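## Task

Two pallets rest on the floor next to the track: the north one by the track's -y end, the south one by its +y end. The south pallet starts with four closed cases and the north one with two; each lid carries a label giving that case's gross weight in kg. Shift cases between pallets until the north pallet carries no more than 54.5 kg and the south pallet no more than 27.0 kg. At the end all six cases must rest directly on a pallet deck, none stacked on another case, none overhanging a pallet edge by more than about two finger widths, and any case recovered from the floor must finish lid up. The cases must stay put on their own after the tools release them and move away.

## Robot and tools

Robot: two UR20-type arms, left_arm and right_arm, each on its own carriage on one shared track along y at x = 0. left_rail carries left_arm on the +y half (position_m 0.6 to 3 m), right_rail carries right_arm on the -y half (-3 to -0.6 m). Each base is at x = 0, y = carriage position_m, z = 0.04 m, facing +x. Each arm ends in a vacuum tool with four cups: two on channel a (at y = -104.5 mm in tool axes) and two on channel b (y = +104.5 mm), at x = -62 and +62 mm; total rim footprint 227 x 312 mm. The cups point along the tool's +z.

Frame: one world frame fixed to the table. Table top is z = 0, +z up, +x is the direction the arms face, +y is to their left, y = 0 at track middle. The table spans x from 0.50 m and y from -0.90 to 0.90 m; beyond it the floor is at z = -0.53. The pallets are on the floor near each end of the track. cam_pallet_north views the -y end, cam_pallet_south the +y end; +y runs roughly to the right in both. Other cameras: cam_high, cam_low, cam_left_wrist, cam_right_wrist. The names left and right do not refer to image sides.

execute_actions(actions): a list run in order; each action may have rows, steps, until, and device commands. An empty list only returns state and images.
- rows: up to 15 rows, each applied for one control step (1/30 s). Each row is a single list of 16 numbers in [-1, 1] covering both arms: left dx, dy, dz, rx, ry, rz, left suction_a, suction_b, then right dx, dy, dz, rx, ry, rz, right suction_a, suction_b. dx..rz are an offset target in the cup point's own axes, measured from that cup point's pose at the start of the action (not from the previous row); 1.0 equals 0.6 m of translation or 180 degrees; rx, ry, rz form one rotation vector. Per step the target is clipped to 100 mm and 16 degrees from the current pose. Suction values: above 0.01 is on, 0 is off; they latch, so repeat the current values to leave a tool unchanged.
- steps: 1 to 450, at least one per row, default 15. After the final row the arm keeps heading to that row's target; give big moves plenty of steps, and send any unfinished remainder next time rather than relying on drift.
- until: stops the action early when all conditions hold (does not stop motion). Use {"<rail>": {"<field>": [op, value]}} with "=", "!=", "<", "<=", ">", ">=" (numbers need an operator), or {"all": {"status": "ended"}} / {"any": {"status": "ended"}}.
- left_rail / right_rail: {"position_m": absolute carriage location in m}, {"speed_m_s": 0.01 to 1, persistent}, or {"stop": true}. Drive by sending position_m, then wait with until position_status != "moving". Rows never move a carriage, but a moving carriage shifts its arm's tool. Let it arrive before precise tool moves. Any out-of-range value or unknown name rejects the whole call.

Result lines: each cup point's position (m) and quaternion wxyz plus velocities in the world frame (printed position may be off, more at long reach); Hand target = current goal pose; Joint positions/velocities per arm (rail, then six joints); Wrist force and torque in tool axes (offset up to ~10 N, saturates ~200 N; "no reading" is harmless); suction_measured_a/b (0 to 1; airtight seals reach 0.83+, cardboard lower) and part_present_a/b (on above 0.09, off below 0.07). Rail position_status: moving, done, stopped, contact_stop (blocked, may roll back), time_out, stopped_with_arm (own arm blocked: send followable rows, then resend), stopped_for_other_arm (clearance check: move an arm away, wait 30 steps, resend). position_answer not_taken means resend once the carriage stands. "pose unreachable" means the clearance check altered or blocked that arm's command.

Gripping: switch a channel on and press both its cups flat on a smooth face so each rim seals fully; edges or holes under a cup break the seal for that whole channel. Vacuum takes up to ~1.3 s to settle; cups compress up to 21 mm. Pull per cup about 381 N at reading 0.7. Move held cases slowly, ramping offsets about 0.01 per row; fast or off-centre lifts can drop a heavy case. To release: lower in tiny steps until contact, then in one action turn both channels off and back the tool straight away. A cup sealed to the table pins the tool; switch it off. While part_present is 1 the controller assumes an 11.5 kg load.

Hazards: a contact torque over the joint limits (pan/lift 693, elbow 407, wrists 100 N m) or 400 N external force stops that arm for 10 s and skips the call. Never let the arms, tools, cameras, carriages or a case held by one tool collide or press hard; for hand-overs set the case down, switch the giver off before the taker on, lift the giver clear. Do not knock anything outside the work area; avoid drops, slams and shoves.

zoom_image(camera, region): region [x0, y0, x1, y1] in image pixels, max 504 x 504, for reading lid labels closely.
read_manual(section): only "licences"; no motion.
finished_scene(scene): integer number of the current scene; ends it irreversibly after the last command is held. Release and move clear before calling.

Each tool is called after ">>>" as a command line: name --argument value for each argument, lists and objects as JSON in quotes; but a table of rows of numbers goes row by row, as --pt "numbers of a row", without its own name.

## Session

>>> execute_actions --actions '[]'

Scene clock: 0.00 s.
left_arm: end_effector_position=(+0.8500, +1.8934, +0.4405) suction_measured_a=0.00 part_present_a=0 suction_measured_b=0.00 part_present_b=0 end_effector_quat_wxyz=(+0.001, -0.000, +1.000, -0.001) end_effector_velocity=(+0.000, -0.000, -0.000) end_effector_angular_velocity=(+0.000, +0.000, -0.000) | right_arm: end_effector_position=(+0.8508, -2.6987, +0.4402) suction_measured_a=0.01 part_present_a=0 suction_measured_b=0.01 part_present_b=0 end_effector_quat_wxyz=(+0.000, -0.000, +1.000, +0.000) end_effector_velocity=(+0.000, -0.000, -0.000) end_effector_angular_velocity=(+0.000, +0.000, -0.000)
Joint positions: left_arm=[ 1.893 -0.238 -1.499  2.092 -2.166 -1.572  1.332] | right_arm=[-2.699 -0.238 -1.497  2.091 -2.164 -1.57   1.332]
Joint velocities: left_arm=[ 0. -0.  0. -0.  0. -0.  0.] | right_arm=[ 0. -0.  0. -0.  0. -0.  0.]
Wrist force (N, on the end effector, along its own x y z axes, offset not removed): no reading
Wrist torque (N m, same axes, about the end effector's origin, offset not removed): no reading
Hand target (left_arm): +0.850, +1.893, +0.441; +0.001, -0.000, +1.000, -0.001
Hand target (right_arm): +0.851, -2.699, +0.440; +0.000, -0.000, +1.000, +0.000
left_rail: position_m=1.893 position_m_goal=1.893 speed_m_s=1.00 position_status=done position_answer=taken refusals=0
right_rail: position_m=-2.699 position_m_goal=-2.699 speed_m_s=1.00 position_status=done position_answer=taken refusals=0

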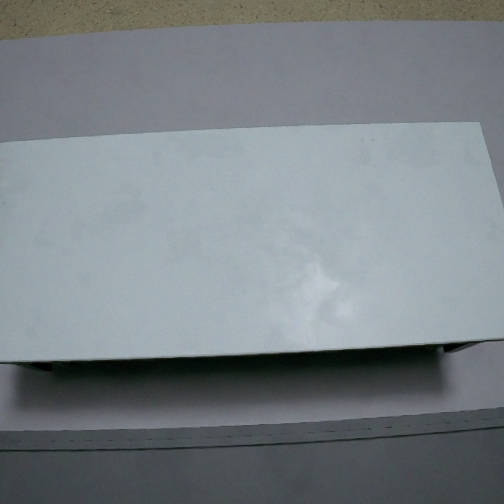

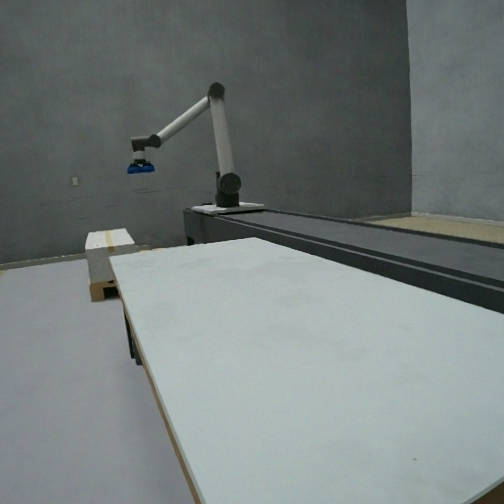

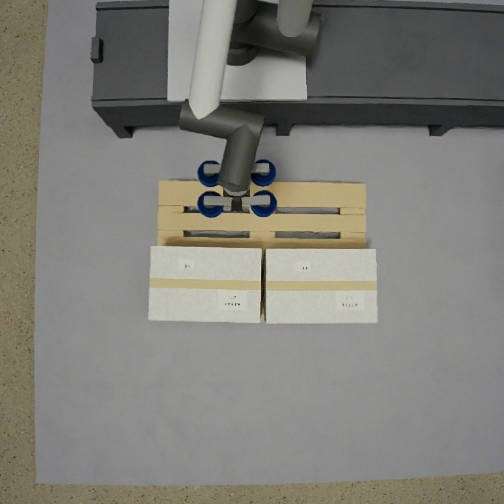

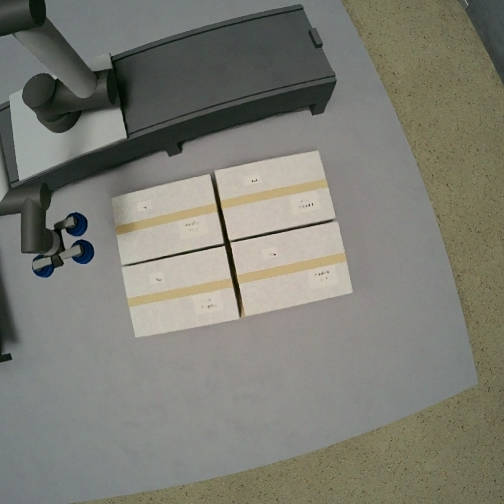

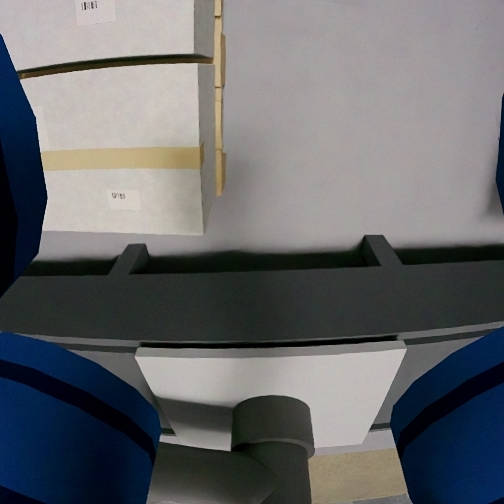

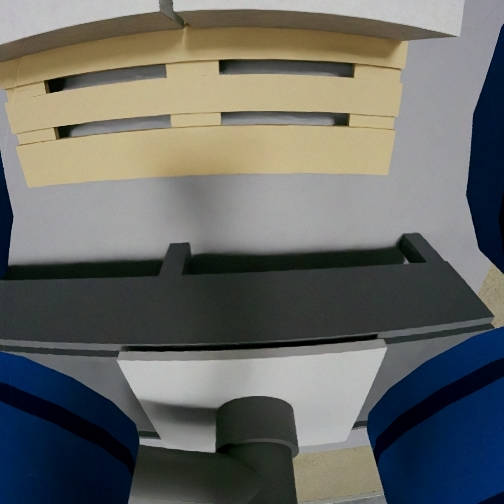

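>>> zoom_image --camera "cam_pallet_south" --region '[100, 140, 360, 340]'

>>> zoom_image --camera "cam_pallet_north" --region '[140, 230, 390, 330]'

Region (100, 140, 360, 340) of cam_pallet_south's 504x504 image, scaled by 1.938, with more detail than that image has; it fills the top 388 rows of this view, and the rest is white.

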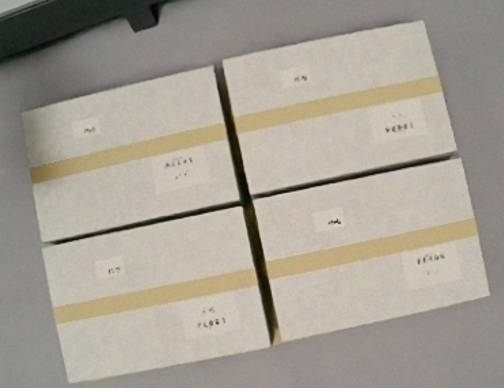

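Region (140, 230, 390, 330) of cam_pallet_north's 504x504 image, scaled by 2.016, with more detail than that image has; it fills the top 202 rows of this view, and the rest is white.

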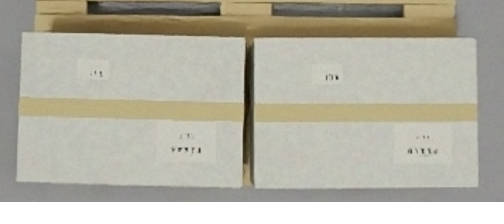

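>>> execute_actions --actions '[{"left_rail":{"position_m":2.6},"rows":[[-0.75,0,0,0,0,0,0,0,-0.75,0,0,0,0,0,0,0]],"steps":90}]'

Scene clock: 17.73 s.
left_arm: end_effector_position=(+1.3001, +2.6012, +0.4408) suction_measured_a=0.00 part_present_a=0 suction_measured_b=0.00 part_present_b=0 end_effector_quat_wxyz=(+0.001, -0.000, +1.000, -0.001) end_effector_velocity=(+0.000, +0.000, -0.000) end_effector_angular_velocity=(+0.000, +0.000, -0.000) | right_arm: end_effector_position=(+1.3006, -2.6985, +0.4400) suction_measured_a=0.01 part_present_a=0 suction_measured_b=0.01 part_present_b=0 end_effector_quat_wxyz=(-0.000, -0.000, +1.000, +0.000) end_effector_velocity=(+0.000, -0.000, -0.000) end_effector_angular_velocity=(+0.000, +0.000, +0.000)
Joint positions: left_arm=[ 2.6   -0.154 -1.018  1.415 -1.969 -1.572  1.416] | right_arm=[-2.699 -0.155 -1.017  1.413 -1.967 -1.57   1.415]
Joint velocities: left_arm=[ 0.  0.  0. -0. -0.  0.  0.] | right_arm=[ 0. -0.  0. -0. -0.  0. -0.]
Wrist force (N, on the end effector, along its own x y z axes, offset not removed): left_arm=[-4.2 -5.7 0.3] | right_arm=[2.8 1.1 -0.8]
Wrist torque (N m, same axes, about the end effector's origin, offset not removed): left_arm=[-0.31 1.03 -0.48] | right_arm=[0.60 -0.16 0.31]
Hand target (left_arm): +1.300, +2.601, +0.441; +0.001, -0.000, +1.000, -0.001
Hand target (right_arm): +1.301, -2.698, +0.440; -0.000, -0.000, +1.000, +0.000
Off the commanded pose (left_arm): 0.000 m, 0 deg.
Off the commanded pose (right_arm): 0.000 m, 0 deg.
left_rail: position_m=2.600 position_m_goal=2.600 speed_m_s=1.00 position_status=done position_answer=taken refusals=0
right_rail: position_m=-2.699 position_m_goal=-2.699 speed_m_s=1.00 position_status=done position_answer=taken refusals=0
camera_calibration (this result's frames):
cam_left_wrist: T_world_to_cam=[[-0.0400612, -0.999043, -0.0175484, 2.66545], [-0.836727, 0.0239425, 0.547097, 0.802044], [-0.546153, 0.0366006, -0.836885, 1.07491], [0, 0, 0, 1]] pos_world=[1.36494, 2.60435, 0.507557]
cam_right_wrist: T_world_to_cam=[[-0.0384642, -0.998888, 0.0272775, -2.66057], [-0.842954, 0.0470945, 0.535921, 1.01246], [-0.536609, -0.00237995, -0.843828, 1.14994], [0, 0, 0, 1]] pos_world=[1.36819, -2.70255, 0.500322]

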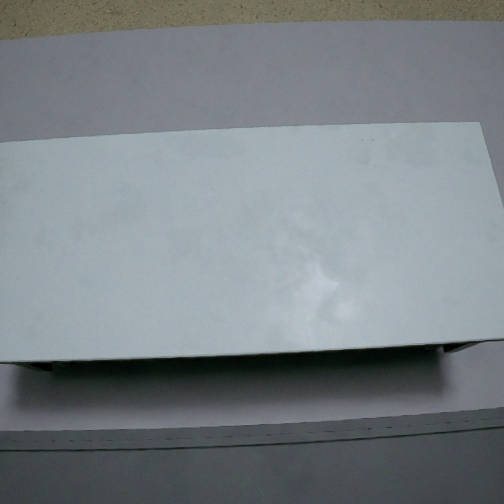

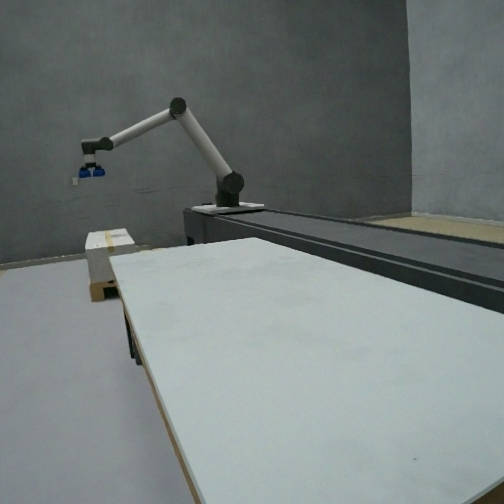

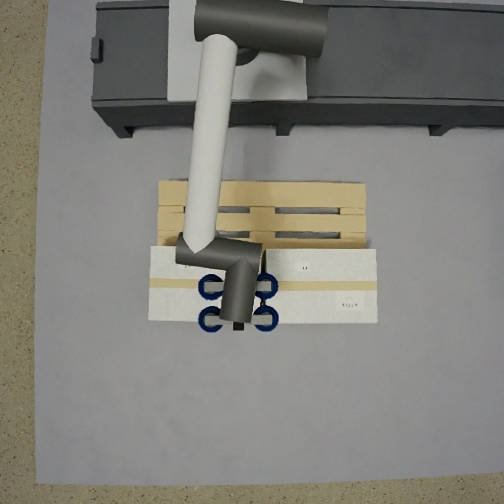

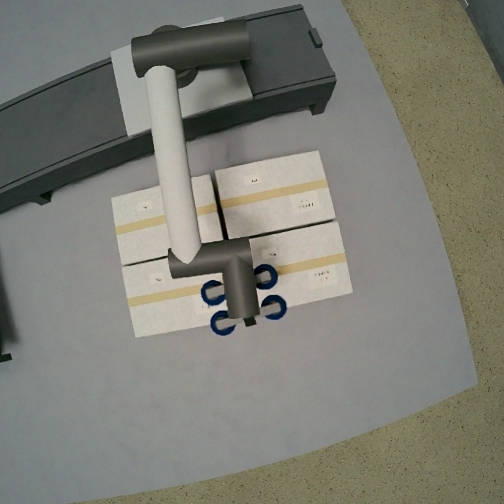

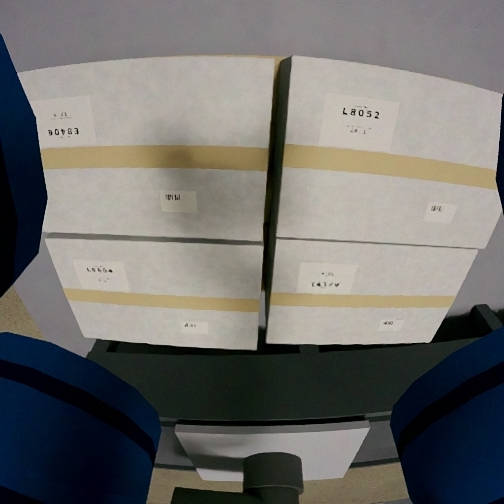

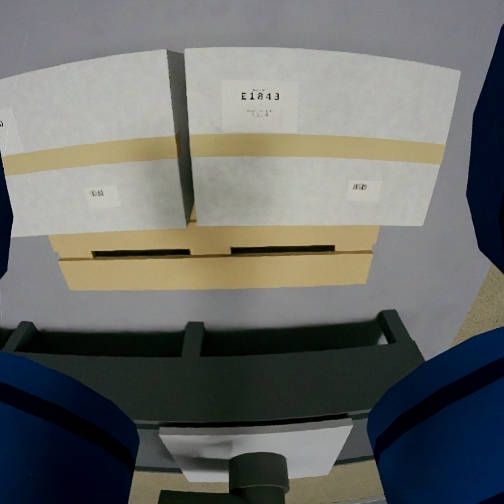

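>>> zoom_image --camera "cam_left_wrist" --region '[310, 85, 410, 155]'

>>> zoom_image --camera "cam_left_wrist" --region '[30, 90, 130, 160]'

>>> zoom_image --camera "cam_right_wrist" --region '[210, 70, 310, 140]'

Region (310, 85, 410, 155) of cam_left_wrist's 504x504 image, scaled by 5.040, with more detail than that image has; it fills the top 353 rows of this view, and the rest is white.

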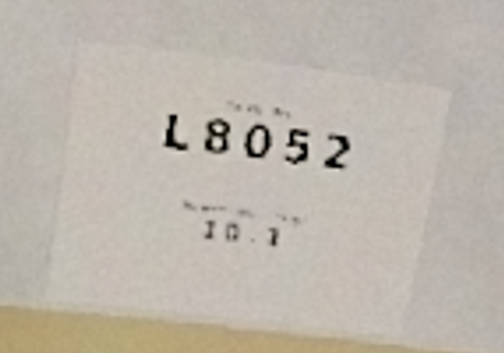

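Region (30, 90, 130, 160) of cam_left_wrist's 504x504 image, scaled by 5.040, with more detail than that image has; it fills the top 353 rows of this view, and the rest is white.

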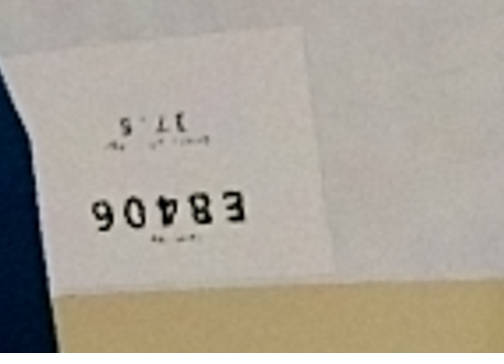

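Region (210, 70, 310, 140) of cam_right_wrist's 504x504 image, scaled by 5.040, with more detail than that image has; it fills the top 353 rows of this view, and the rest is white.

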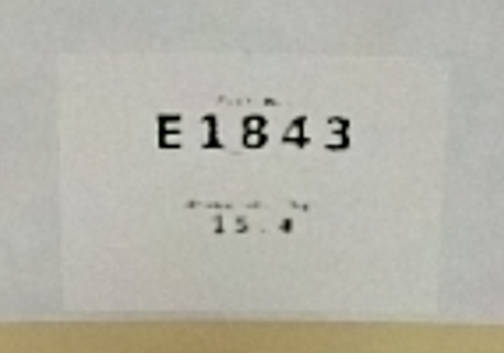

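>>> zoom_image --camera "cam_left_wrist" --region '[60, 240, 160, 310]'

>>> zoom_image --camera "cam_left_wrist" --region '[280, 240, 380, 310]'

Region (60, 240, 160, 310) of cam_left_wrist's 504x504 image, scaled by 5.040, with more detail than that image has; it fills the top 353 rows of this view, and the rest is white.

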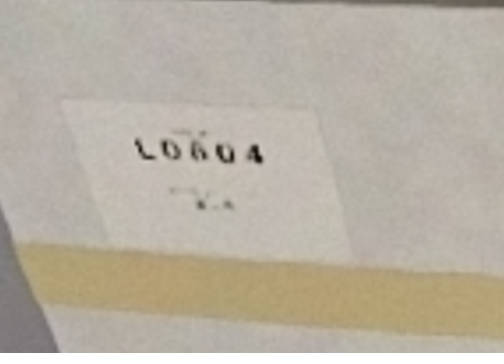

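Region (280, 240, 380, 310) of cam_left_wrist's 504x504 image, scaled by 5.040, with more detail than that image has; it fills the top 353 rows of this view, and the rest is white.

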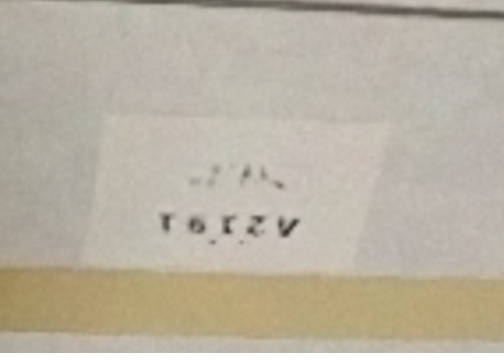

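Unreadable; move closer, and shift the right arm to see its other label.

>>> execute_actions --actions '[{"rows":[[0.6,0,0.25,0,0,0,0,0,0,-0.5,0,0,0,0,0,0]],"steps":60}]'

Scene clock: 28.67 s.
left_arm: end_effector_position=(+0.9401, +2.6008, +0.2906) suction_measured_a=0.00 part_present_a=0 suction_measured_b=0.00 part_present_b=0 end_effector_quat_wxyz=(+0.001, -0.000, +1.000, -0.001) end_effector_velocity=(-0.000, -0.000, -0.000) end_effector_angular_velocity=(-0.000, -0.000, -0.000) | right_arm: end_effector_position=(+1.3007, -2.9984, +0.4400) suction_measured_a=0.01 part_present_a=0 suction_measured_b=0.01 part_present_b=0 end_effector_quat_wxyz=(+0.000, -0.000, +1.000, +0.000) end_effector_velocity=(+0.000, -0.000, -0.000) end_effector_angular_velocity=(+0.000, +0.000, -0.000)
Joint positions: left_arm=[ 2.6   -0.214 -1.276  2.075 -2.372 -1.572  1.356] | right_arm=[-2.699 -0.378 -0.979  1.349 -1.941 -1.57   1.193]
Joint velocities: left_arm=[ 0. -0. -0.  0. -0.  0. -0.] | right_arm=[ 0. -0.  0. -0. -0.  0. -0.]
Wrist force (N, on the end effector, along its own x y z axes, offset not removed): left_arm=[-3.4 -3.8 -2.3] | right_arm=[0.3 -3.0 1.0]
Wrist torque (N m, same axes, about the end effector's origin, offset not removed): left_arm=[-0.08 0.81 -0.37] | right_arm=[0.13 0.28 0.05]
Hand target (left_arm): +0.940, +2.601, +0.291; +0.001, -0.000, +1.000, -0.001
Hand target (right_arm): +1.301, -2.999, +0.440; +0.000, -0.000, +1.000, +0.000
Off the commanded pose (left_arm): 0.001 m, 0 deg.
Off the commanded pose (right_arm): 0.000 m, 0 deg.
left_rail: position_m=2.600 position_m_goal=2.600 speed_m_s=1.00 position_status=done position_answer=taken refusals=0
right_rail: position_m=-2.699 position_m_goal=-2.699 speed_m_s=1.00 position_status=done position_answer=taken refusals=0
camera_calibration (this result's frames):
cam_left_wrist: T_world_to_cam=[[-0.0400626, -0.999045, -0.0174436, 2.64796], [-0.836682, 0.023998, 0.547163, 0.582792], [-0.546222, 0.0365155, -0.836844, 0.752897], [0, 0, 0, 1]] pos_world=[1.00494, 2.60396, 0.357365]
cam_right_wrist: T_world_to_cam=[[-0.0384682, -0.998887, 0.0272867, -2.96018], [-0.843058, 0.0471023, 0.535757, 1.02691], [-0.536446, -0.00239463, -0.843931, 1.14905], [0, 0, 0, 1]] pos_world=[1.36828, -3.00251, 0.500324]

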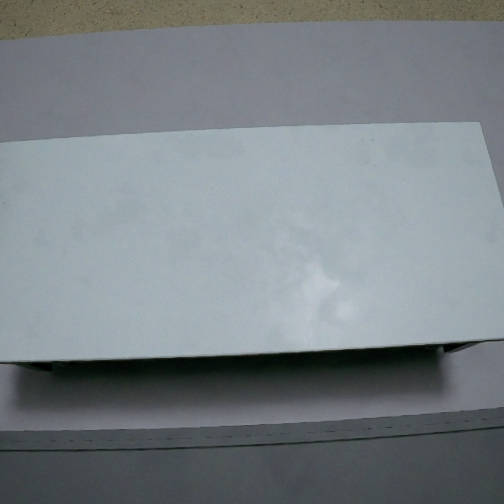

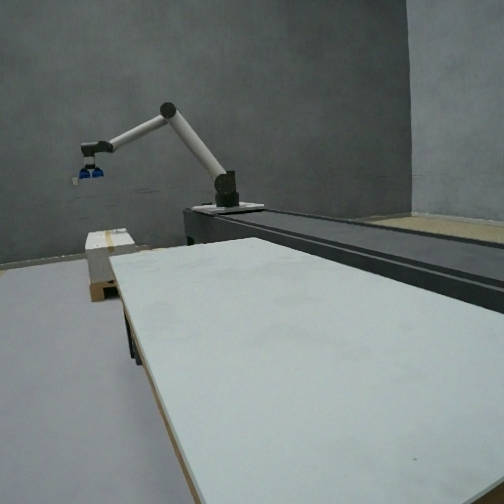

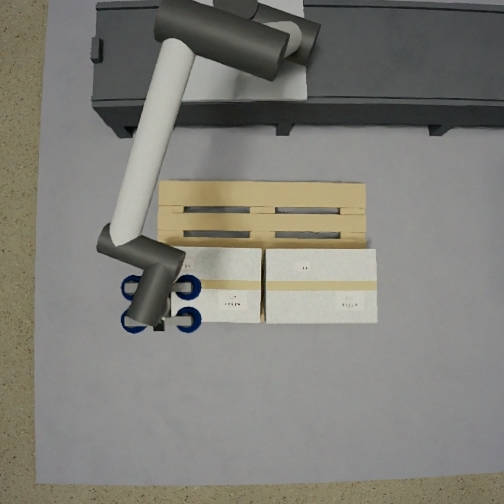

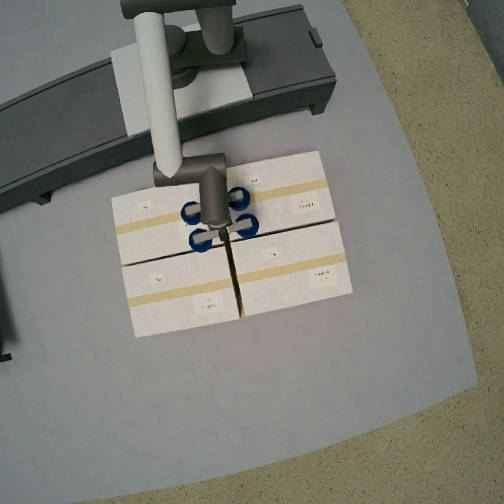

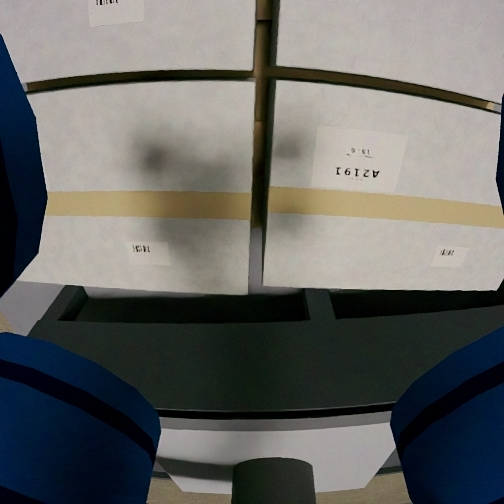

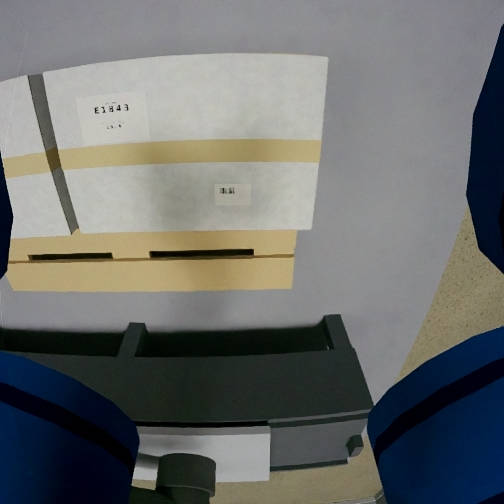

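Image left is +y. Move both toward +y.

>>> zoom_image --camera "cam_left_wrist" --region '[310, 120, 410, 190]'

>>> execute_actions --actions '[{"rows":[[0,0.5,0,0,0,0,0,0,0,1.0,0,0,0,0,0,0]],"steps":60}]'

Region (310, 120, 410, 190) of cam_left_wrist's 504x504 image, scaled by 5.040, with more detail than that image has; it fills the top 353 rows of this view, and the rest is white.

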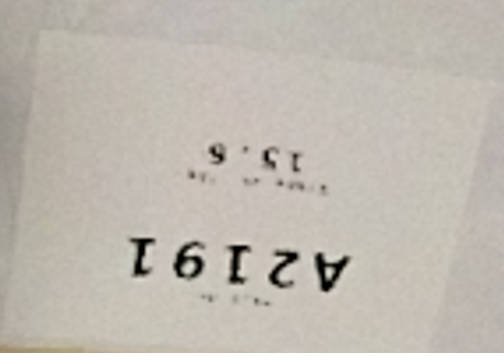

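Scene clock: 34.07 s.
left_arm: end_effector_position=(+0.9398, +2.9007, +0.2906) suction_measured_a=0.00 part_present_a=0 suction_measured_b=0.00 part_present_b=0 end_effector_quat_wxyz=(+0.001, -0.000, +1.000, -0.000) end_effector_velocity=(-0.000, +0.000, -0.000) end_effector_angular_velocity=(-0.000, +0.000, +0.000) | right_arm: end_effector_position=(+1.3004, -2.3987, +0.4400) suction_measured_a=0.01 part_present_a=0 suction_measured_b=0.01 part_present_b=0 end_effector_quat_wxyz=(-0.000, -0.000, +1.000, +0.000) end_effector_velocity=(+0.000, +0.001, -0.000) end_effector_angular_velocity=(-0.000, +0.000, +0.000)
Joint positions: left_arm=[ 2.6    0.105 -1.232  2.009 -2.349 -1.572  1.675] | right_arm=[-2.699  0.076 -0.979  1.349 -1.941 -1.57   1.646]
Joint velocities: left_arm=[ 0.  0.  0. -0.  0. -0.  0.] | right_arm=[ 0.     0.001  0.001 -0.001  0.    -0.     0.001]
Wrist force (N, on the end effector, along its own x y z axes, offset not removed): left_arm=[-3.2 -0.9 -3.3] | right_arm=[-2.4 1.0 -0.6]
Wrist torque (N m, same axes, about the end effector's origin, offset not removed): left_arm=[0.40 1.11 -0.26] | right_arm=[0.62 0.61 0.16]
Hand target (left_arm): +0.940, +2.901, +0.291; +0.001, -0.000, +1.000, -0.000
Hand target (right_arm): +1.300, -2.398, +0.440; -0.000, -0.000, +1.000, +0.000
Off the commanded pose (left_arm): 0.000 m, 0 deg.
Off the commanded pose (right_arm): 0.001 m, 0 deg.
left_rail: position_m=2.600 position_m_goal=2.600 speed_m_s=1.00 position_status=done position_answer=taken refusals=0
right_rail: position_m=-2.699 position_m_goal=-2.699 speed_m_s=1.00 position_status=done position_answer=taken refusals=0
camera_calibration (this result's frames):
cam_left_wrist: T_world_to_cam=[[-0.0400572, -0.999034, -0.0180437, 2.9478], [-0.836859, 0.0236769, 0.546905, 0.576548], [-0.54595, 0.0370075, -0.837, 0.740197], [0, 0, 0, 1]] pos_world=[1.00468, 2.90391, 0.357417]
cam_right_wrist: T_world_to_cam=[[-0.0384748, -0.998886, 0.0273066, -2.3611], [-0.842859, 0.0471195, 0.536067, 0.998056], [-0.536757, -0.00239057, -0.843734, 1.15067], [0, 0, 0, 1]] pos_world=[1.36801, -2.40275, 0.500308]

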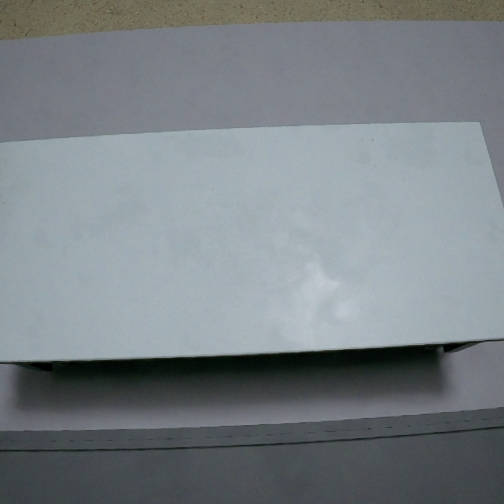

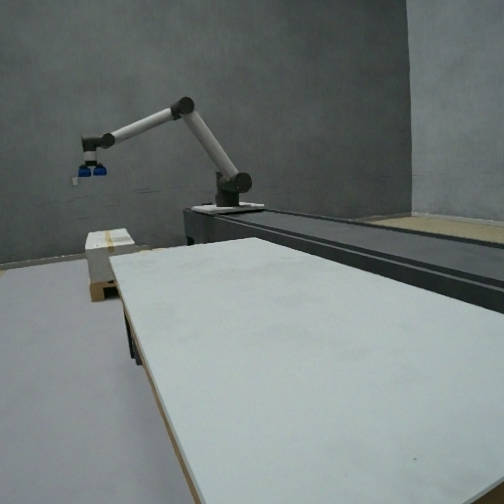

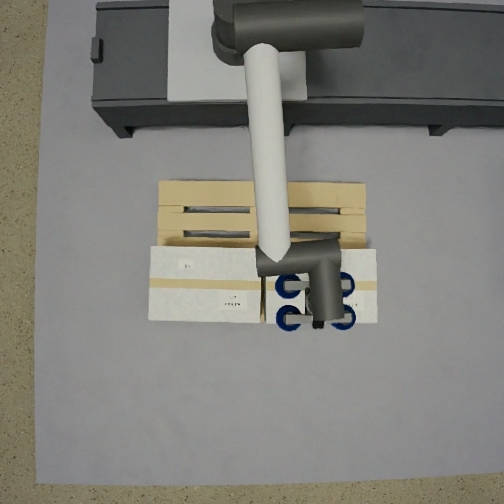

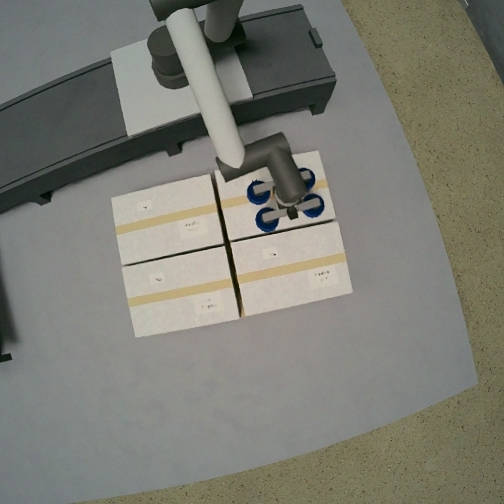

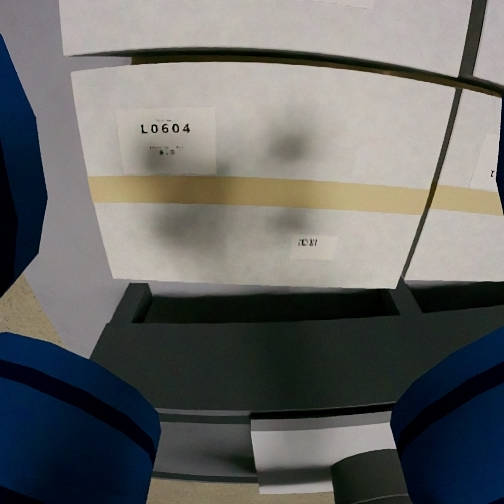

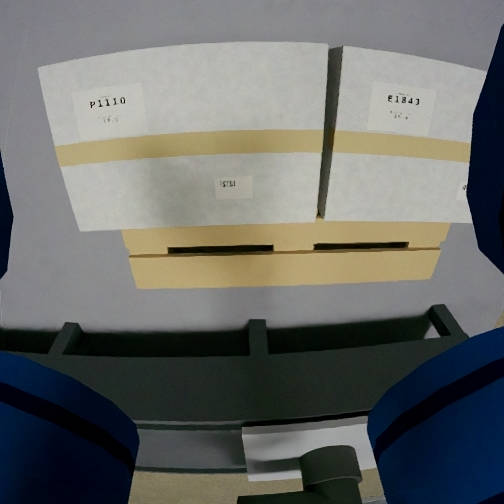

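>>> zoom_image --camera "cam_left_wrist" --region '[110, 100, 230, 180]'

>>> zoom_image --camera "cam_right_wrist" --region '[60, 75, 160, 145]'

Region (110, 100, 230, 180) of cam_left_wrist's 504x504 image, scaled by 4.200, with more detail than that image has.

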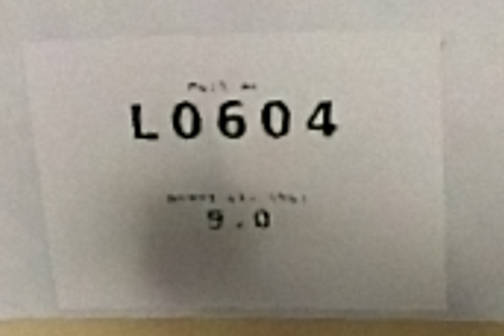

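Region (60, 75, 160, 145) of cam_right_wrist's 504x504 image, scaled by 5.040, with more detail than that image has; it fills the top 353 rows of this view, and the rest is white.

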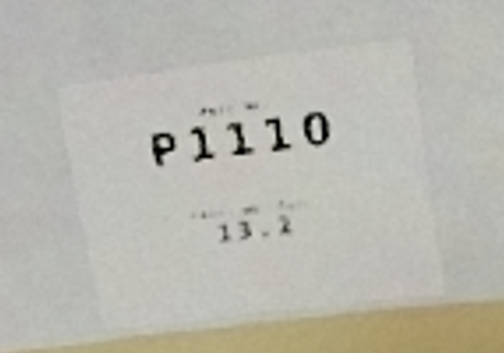

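>>> execute_actions --actions '[{"right_rail":{"position_m":-1.6},"rows":[[0.28,-0.95,0,0,0,0,0,0,0.75,-0.5,0,0,0,0,0,0]],"steps":60},{"rows":[[0,0,0.62,0,0,0,1,1,0,0,0,0,0,0,0,0]],"steps":60}]'

Scene clock: 52.33 s.
left_arm: end_effector_position=(+0.7725, +2.3307, -0.0812) suction_measured_a=0.00 part_present_a=0 suction_measured_b=0.00 part_present_b=0 end_effector_quat_wxyz=(+0.001, -0.000, +1.000, -0.001) end_effector_velocity=(-0.000, +0.000, -0.000) end_effector_angular_velocity=(+0.000, +0.000, +0.000) | right_arm: end_effector_position=(+0.8509, -1.5996, +0.4402) suction_measured_a=0.01 part_present_a=0 suction_measured_b=0.01 part_present_b=0 end_effector_quat_wxyz=(+0.000, -0.000, +1.000, +0.000) end_effector_velocity=(+0.000, +0.000, -0.000) end_effector_angular_velocity=(+0.000, +0.000, -0.000)
Joint positions: left_arm=[ 2.6   -0.583 -0.864  2.334 -3.043 -1.572  0.987] | right_arm=[-1.6   -0.238 -1.497  2.091 -2.164 -1.57   1.332]
Joint velocities: left_arm=[ 0.  0.  0. -0. -0.  0.  0.] | right_arm=[ 0.  0.  0. -0. -0. -0.  0.]
Wrist force (N, on the end effector, along its own x y z axes, offset not removed): left_arm=[-3.1 -8.4 -6.8] | right_arm=[-3.6 2.1 1.7]
Wrist torque (N m, same axes, about the end effector's origin, offset not removed): left_arm=[-0.61 0.79 -0.44] | right_arm=[0.77 0.78 0.18]
Hand target (left_arm): +0.772, +2.331, -0.081; +0.001, -0.000, +1.000, -0.001
Hand target (right_arm): +0.851, -1.600, +0.440; +0.000, -0.000, +1.000, +0.000
Off the commanded pose (left_arm): 0.001 m, 0 deg.
Off the commanded pose (right_arm): 0.000 m, 0 deg.
left_rail: position_m=2.600 position_m_goal=2.600 speed_m_s=1.00 position_status=done position_answer=taken refusals=0
right_rail: position_m=-1.600 position_m_goal=-1.600 speed_m_s=1.00 position_status=done position_answer=taken refusals=0
camera_calibration (this result's frames):
cam_left_wrist: T_world_to_cam=[[-0.0400912, -0.999054, -0.0168215, 2.36507], [-0.836409, 0.0243448, 0.547565, 0.651497], [-0.546638, 0.0360222, -0.836594, 0.361553], [0, 0, 0, 1]] pos_world=[0.837375, 2.33395, -0.0144804]
cam_right_wrist: T_world_to_cam=[[-0.0385166, -0.998886, 0.0272781, -1.58018], [-0.843001, 0.0471389, 0.535842, 0.581633], [-0.536531, -0.00235665, -0.843877, 0.911389], [0, 0, 0, 1]] pos_world=[0.918442, -1.60369, 0.500541]

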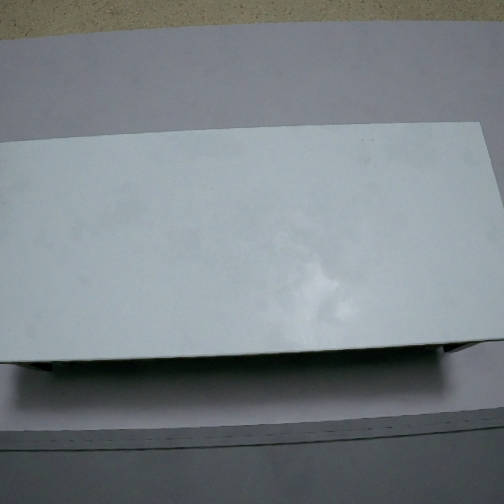

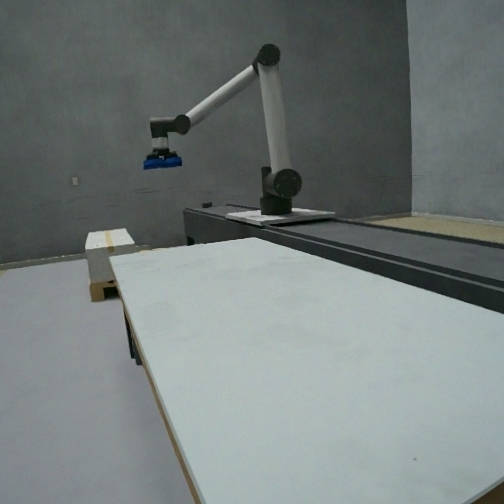

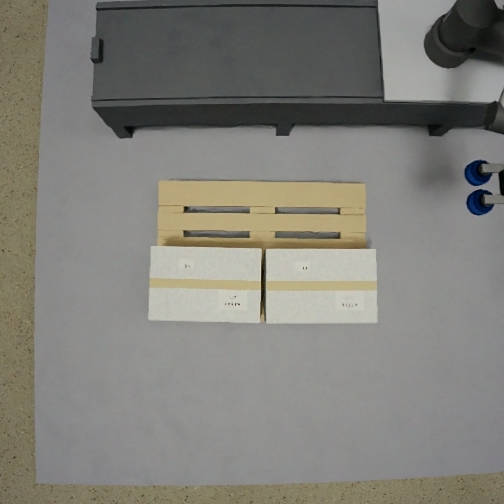

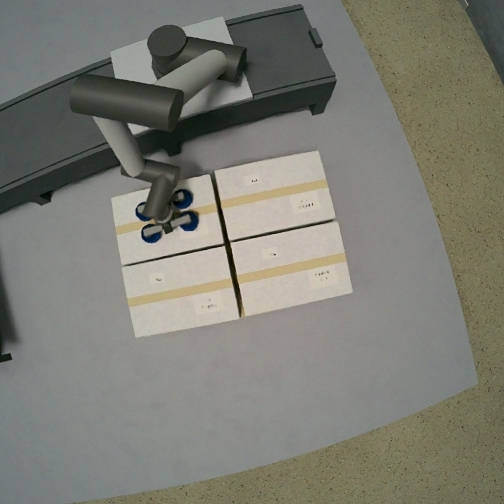

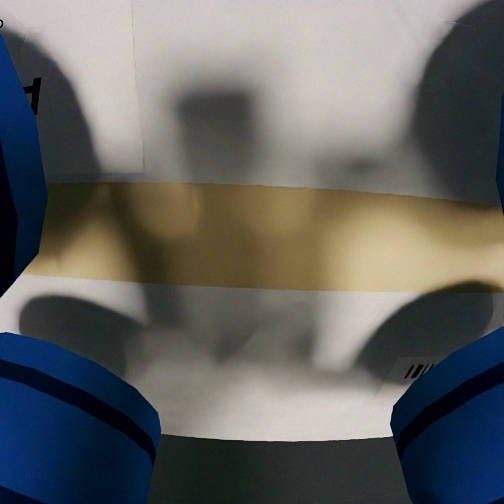

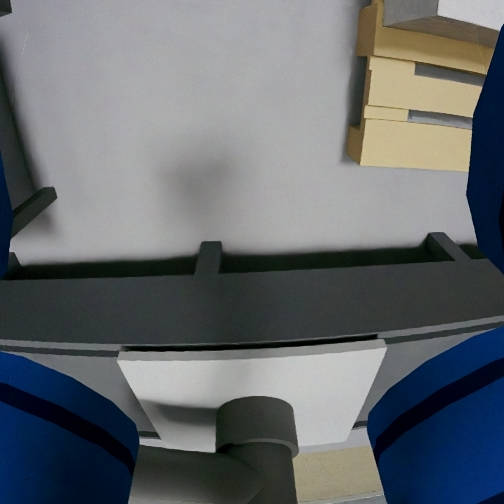

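Close. Go down 8 cm more.

>>> execute_actions --actions '[{"rows":[[0,0,0.13,0,0,0,1,1,0,0,0,0,0,0,0,0]],"steps":60}]'

Scene clock: 64.53 s.
left_arm: end_effector_position=(+0.7710, +2.3317, -0.1424) suction_measured_a=0.91 part_present_a=1 suction_measured_b=0.91 part_present_b=1 end_effector_quat_wxyz=(+0.001, -0.000, +1.000, -0.001) end_effector_velocity=(-0.000, +0.000, -0.000) end_effector_angular_velocity=(+0.000, +0.000, +0.000) | right_arm: end_effector_position=(+0.8509, -1.5996, +0.4402) suction_measured_a=0.01 part_present_a=0 suction_measured_b=0.01 part_present_b=0 end_effector_quat_wxyz=(+0.000, -0.000, +1.000, +0.000) end_effector_velocity=(-0.000, +0.000, -0.000) end_effector_angular_velocity=(-0.000, +0.000, -0.000)
Joint positions: left_arm=[ 2.6   -0.583 -0.766  2.323 -3.131 -1.572  0.987] | right_arm=[-1.6   -0.238 -1.497  2.091 -2.164 -1.57   1.332]
Joint velocities: left_arm=[ 0.  0.  0. -0.  0. -0. -0.] | right_arm=[ 0.  0.  0.  0. -0. -0.  0.]
Wrist force (N, on the end effector, along its own x y z axes, offset not removed): left_arm=[2.9 30.7 -59.7] | right_arm=[3.1 3.2 1.9]
Wrist torque (N m, same axes, about the end effector's origin, offset not removed): left_arm=[4.70 0.22 -3.12] | right_arm=[0.91 0.03 0.34]
Hand target (left_arm): +0.771, +2.332, -0.142; +0.001, -0.000, +1.000, -0.001
Hand target (right_arm): +0.851, -1.600, +0.440; +0.000, -0.000, +1.000, +0.000
Off the commanded pose (left_arm): 0.017 m, 0 deg.
Off the commanded pose (right_arm): 0.000 m, 0 deg.
FORCE FAULT: contact force on the left arm reached its limit, and that arm stopped for 10 seconds. The contact can be on any part of that arm, not only on its tool. That arm's remaining commands of this call were not run. That arm holds still and accepts commands again. Move the arm away from the contact; if what it grips holds it there, let go first. Pushing or pulling that hard again can fault the arm again.
left_rail: position_m=2.600 position_m_goal=2.600 speed_m_s=1.00 position_status=done position_answer=taken refusals=0
right_rail: position_m=-1.600 position_m_goal=-1.600 speed_m_s=1.00 position_status=done position_answer=taken refusals=0
camera_calibration (this result's frames):
cam_left_wrist: T_world_to_cam=[[-0.0399373, -0.999071, -0.0162182, 2.365], [-0.837011, 0.0245854, 0.546633, 0.683564], [-0.545727, 0.0354059, -0.837215, 0.31016], [0, 0, 0, 1]] pos_world=[0.835865, 2.33501, -0.0756324]
cam_right_wrist: T_world_to_cam=[[-0.0385136, -0.998886, 0.0272781, -1.58018], [-0.843001, 0.0471363, 0.535842, 0.581629], [-0.536531, -0.0023583, -0.843877, 0.911386], [0, 0, 0, 1]] pos_world=[0.918442, -1.60369, 0.500541]

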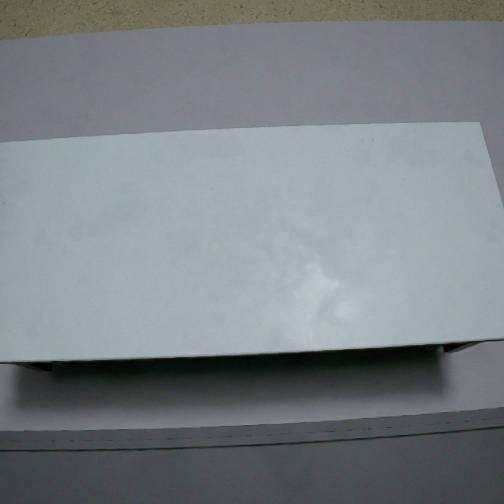

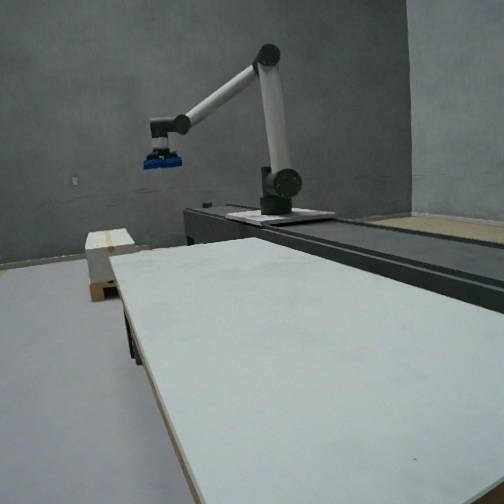

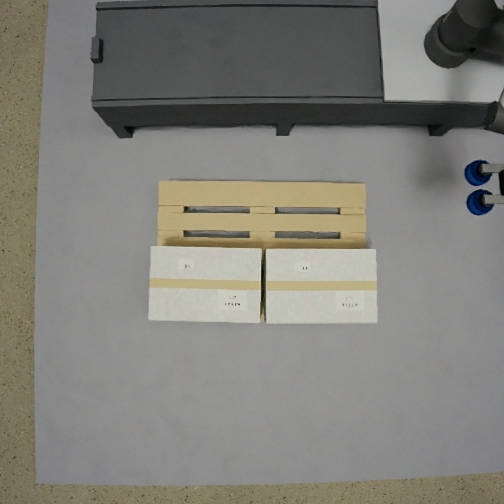

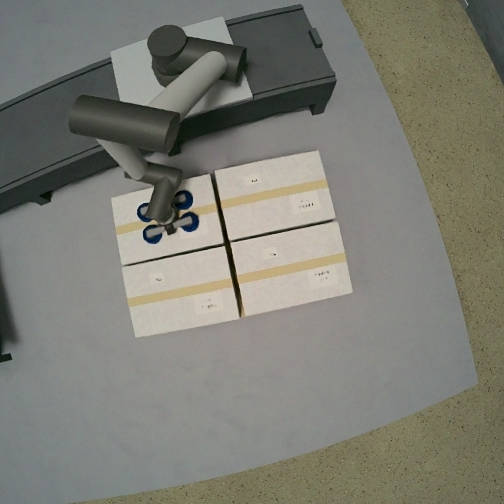

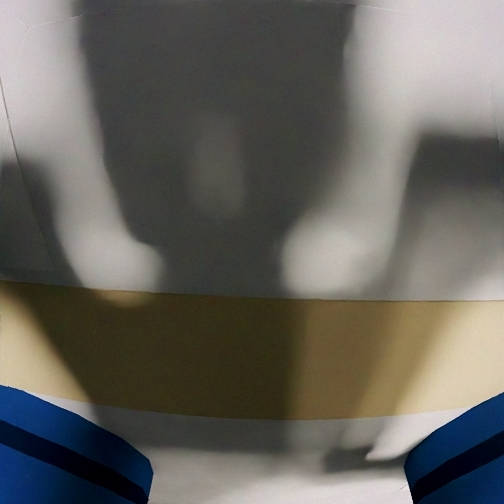

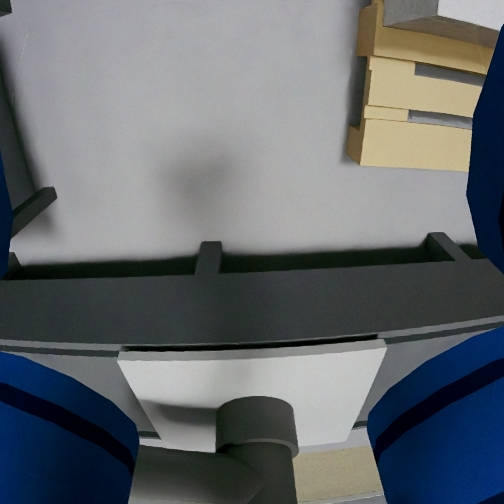

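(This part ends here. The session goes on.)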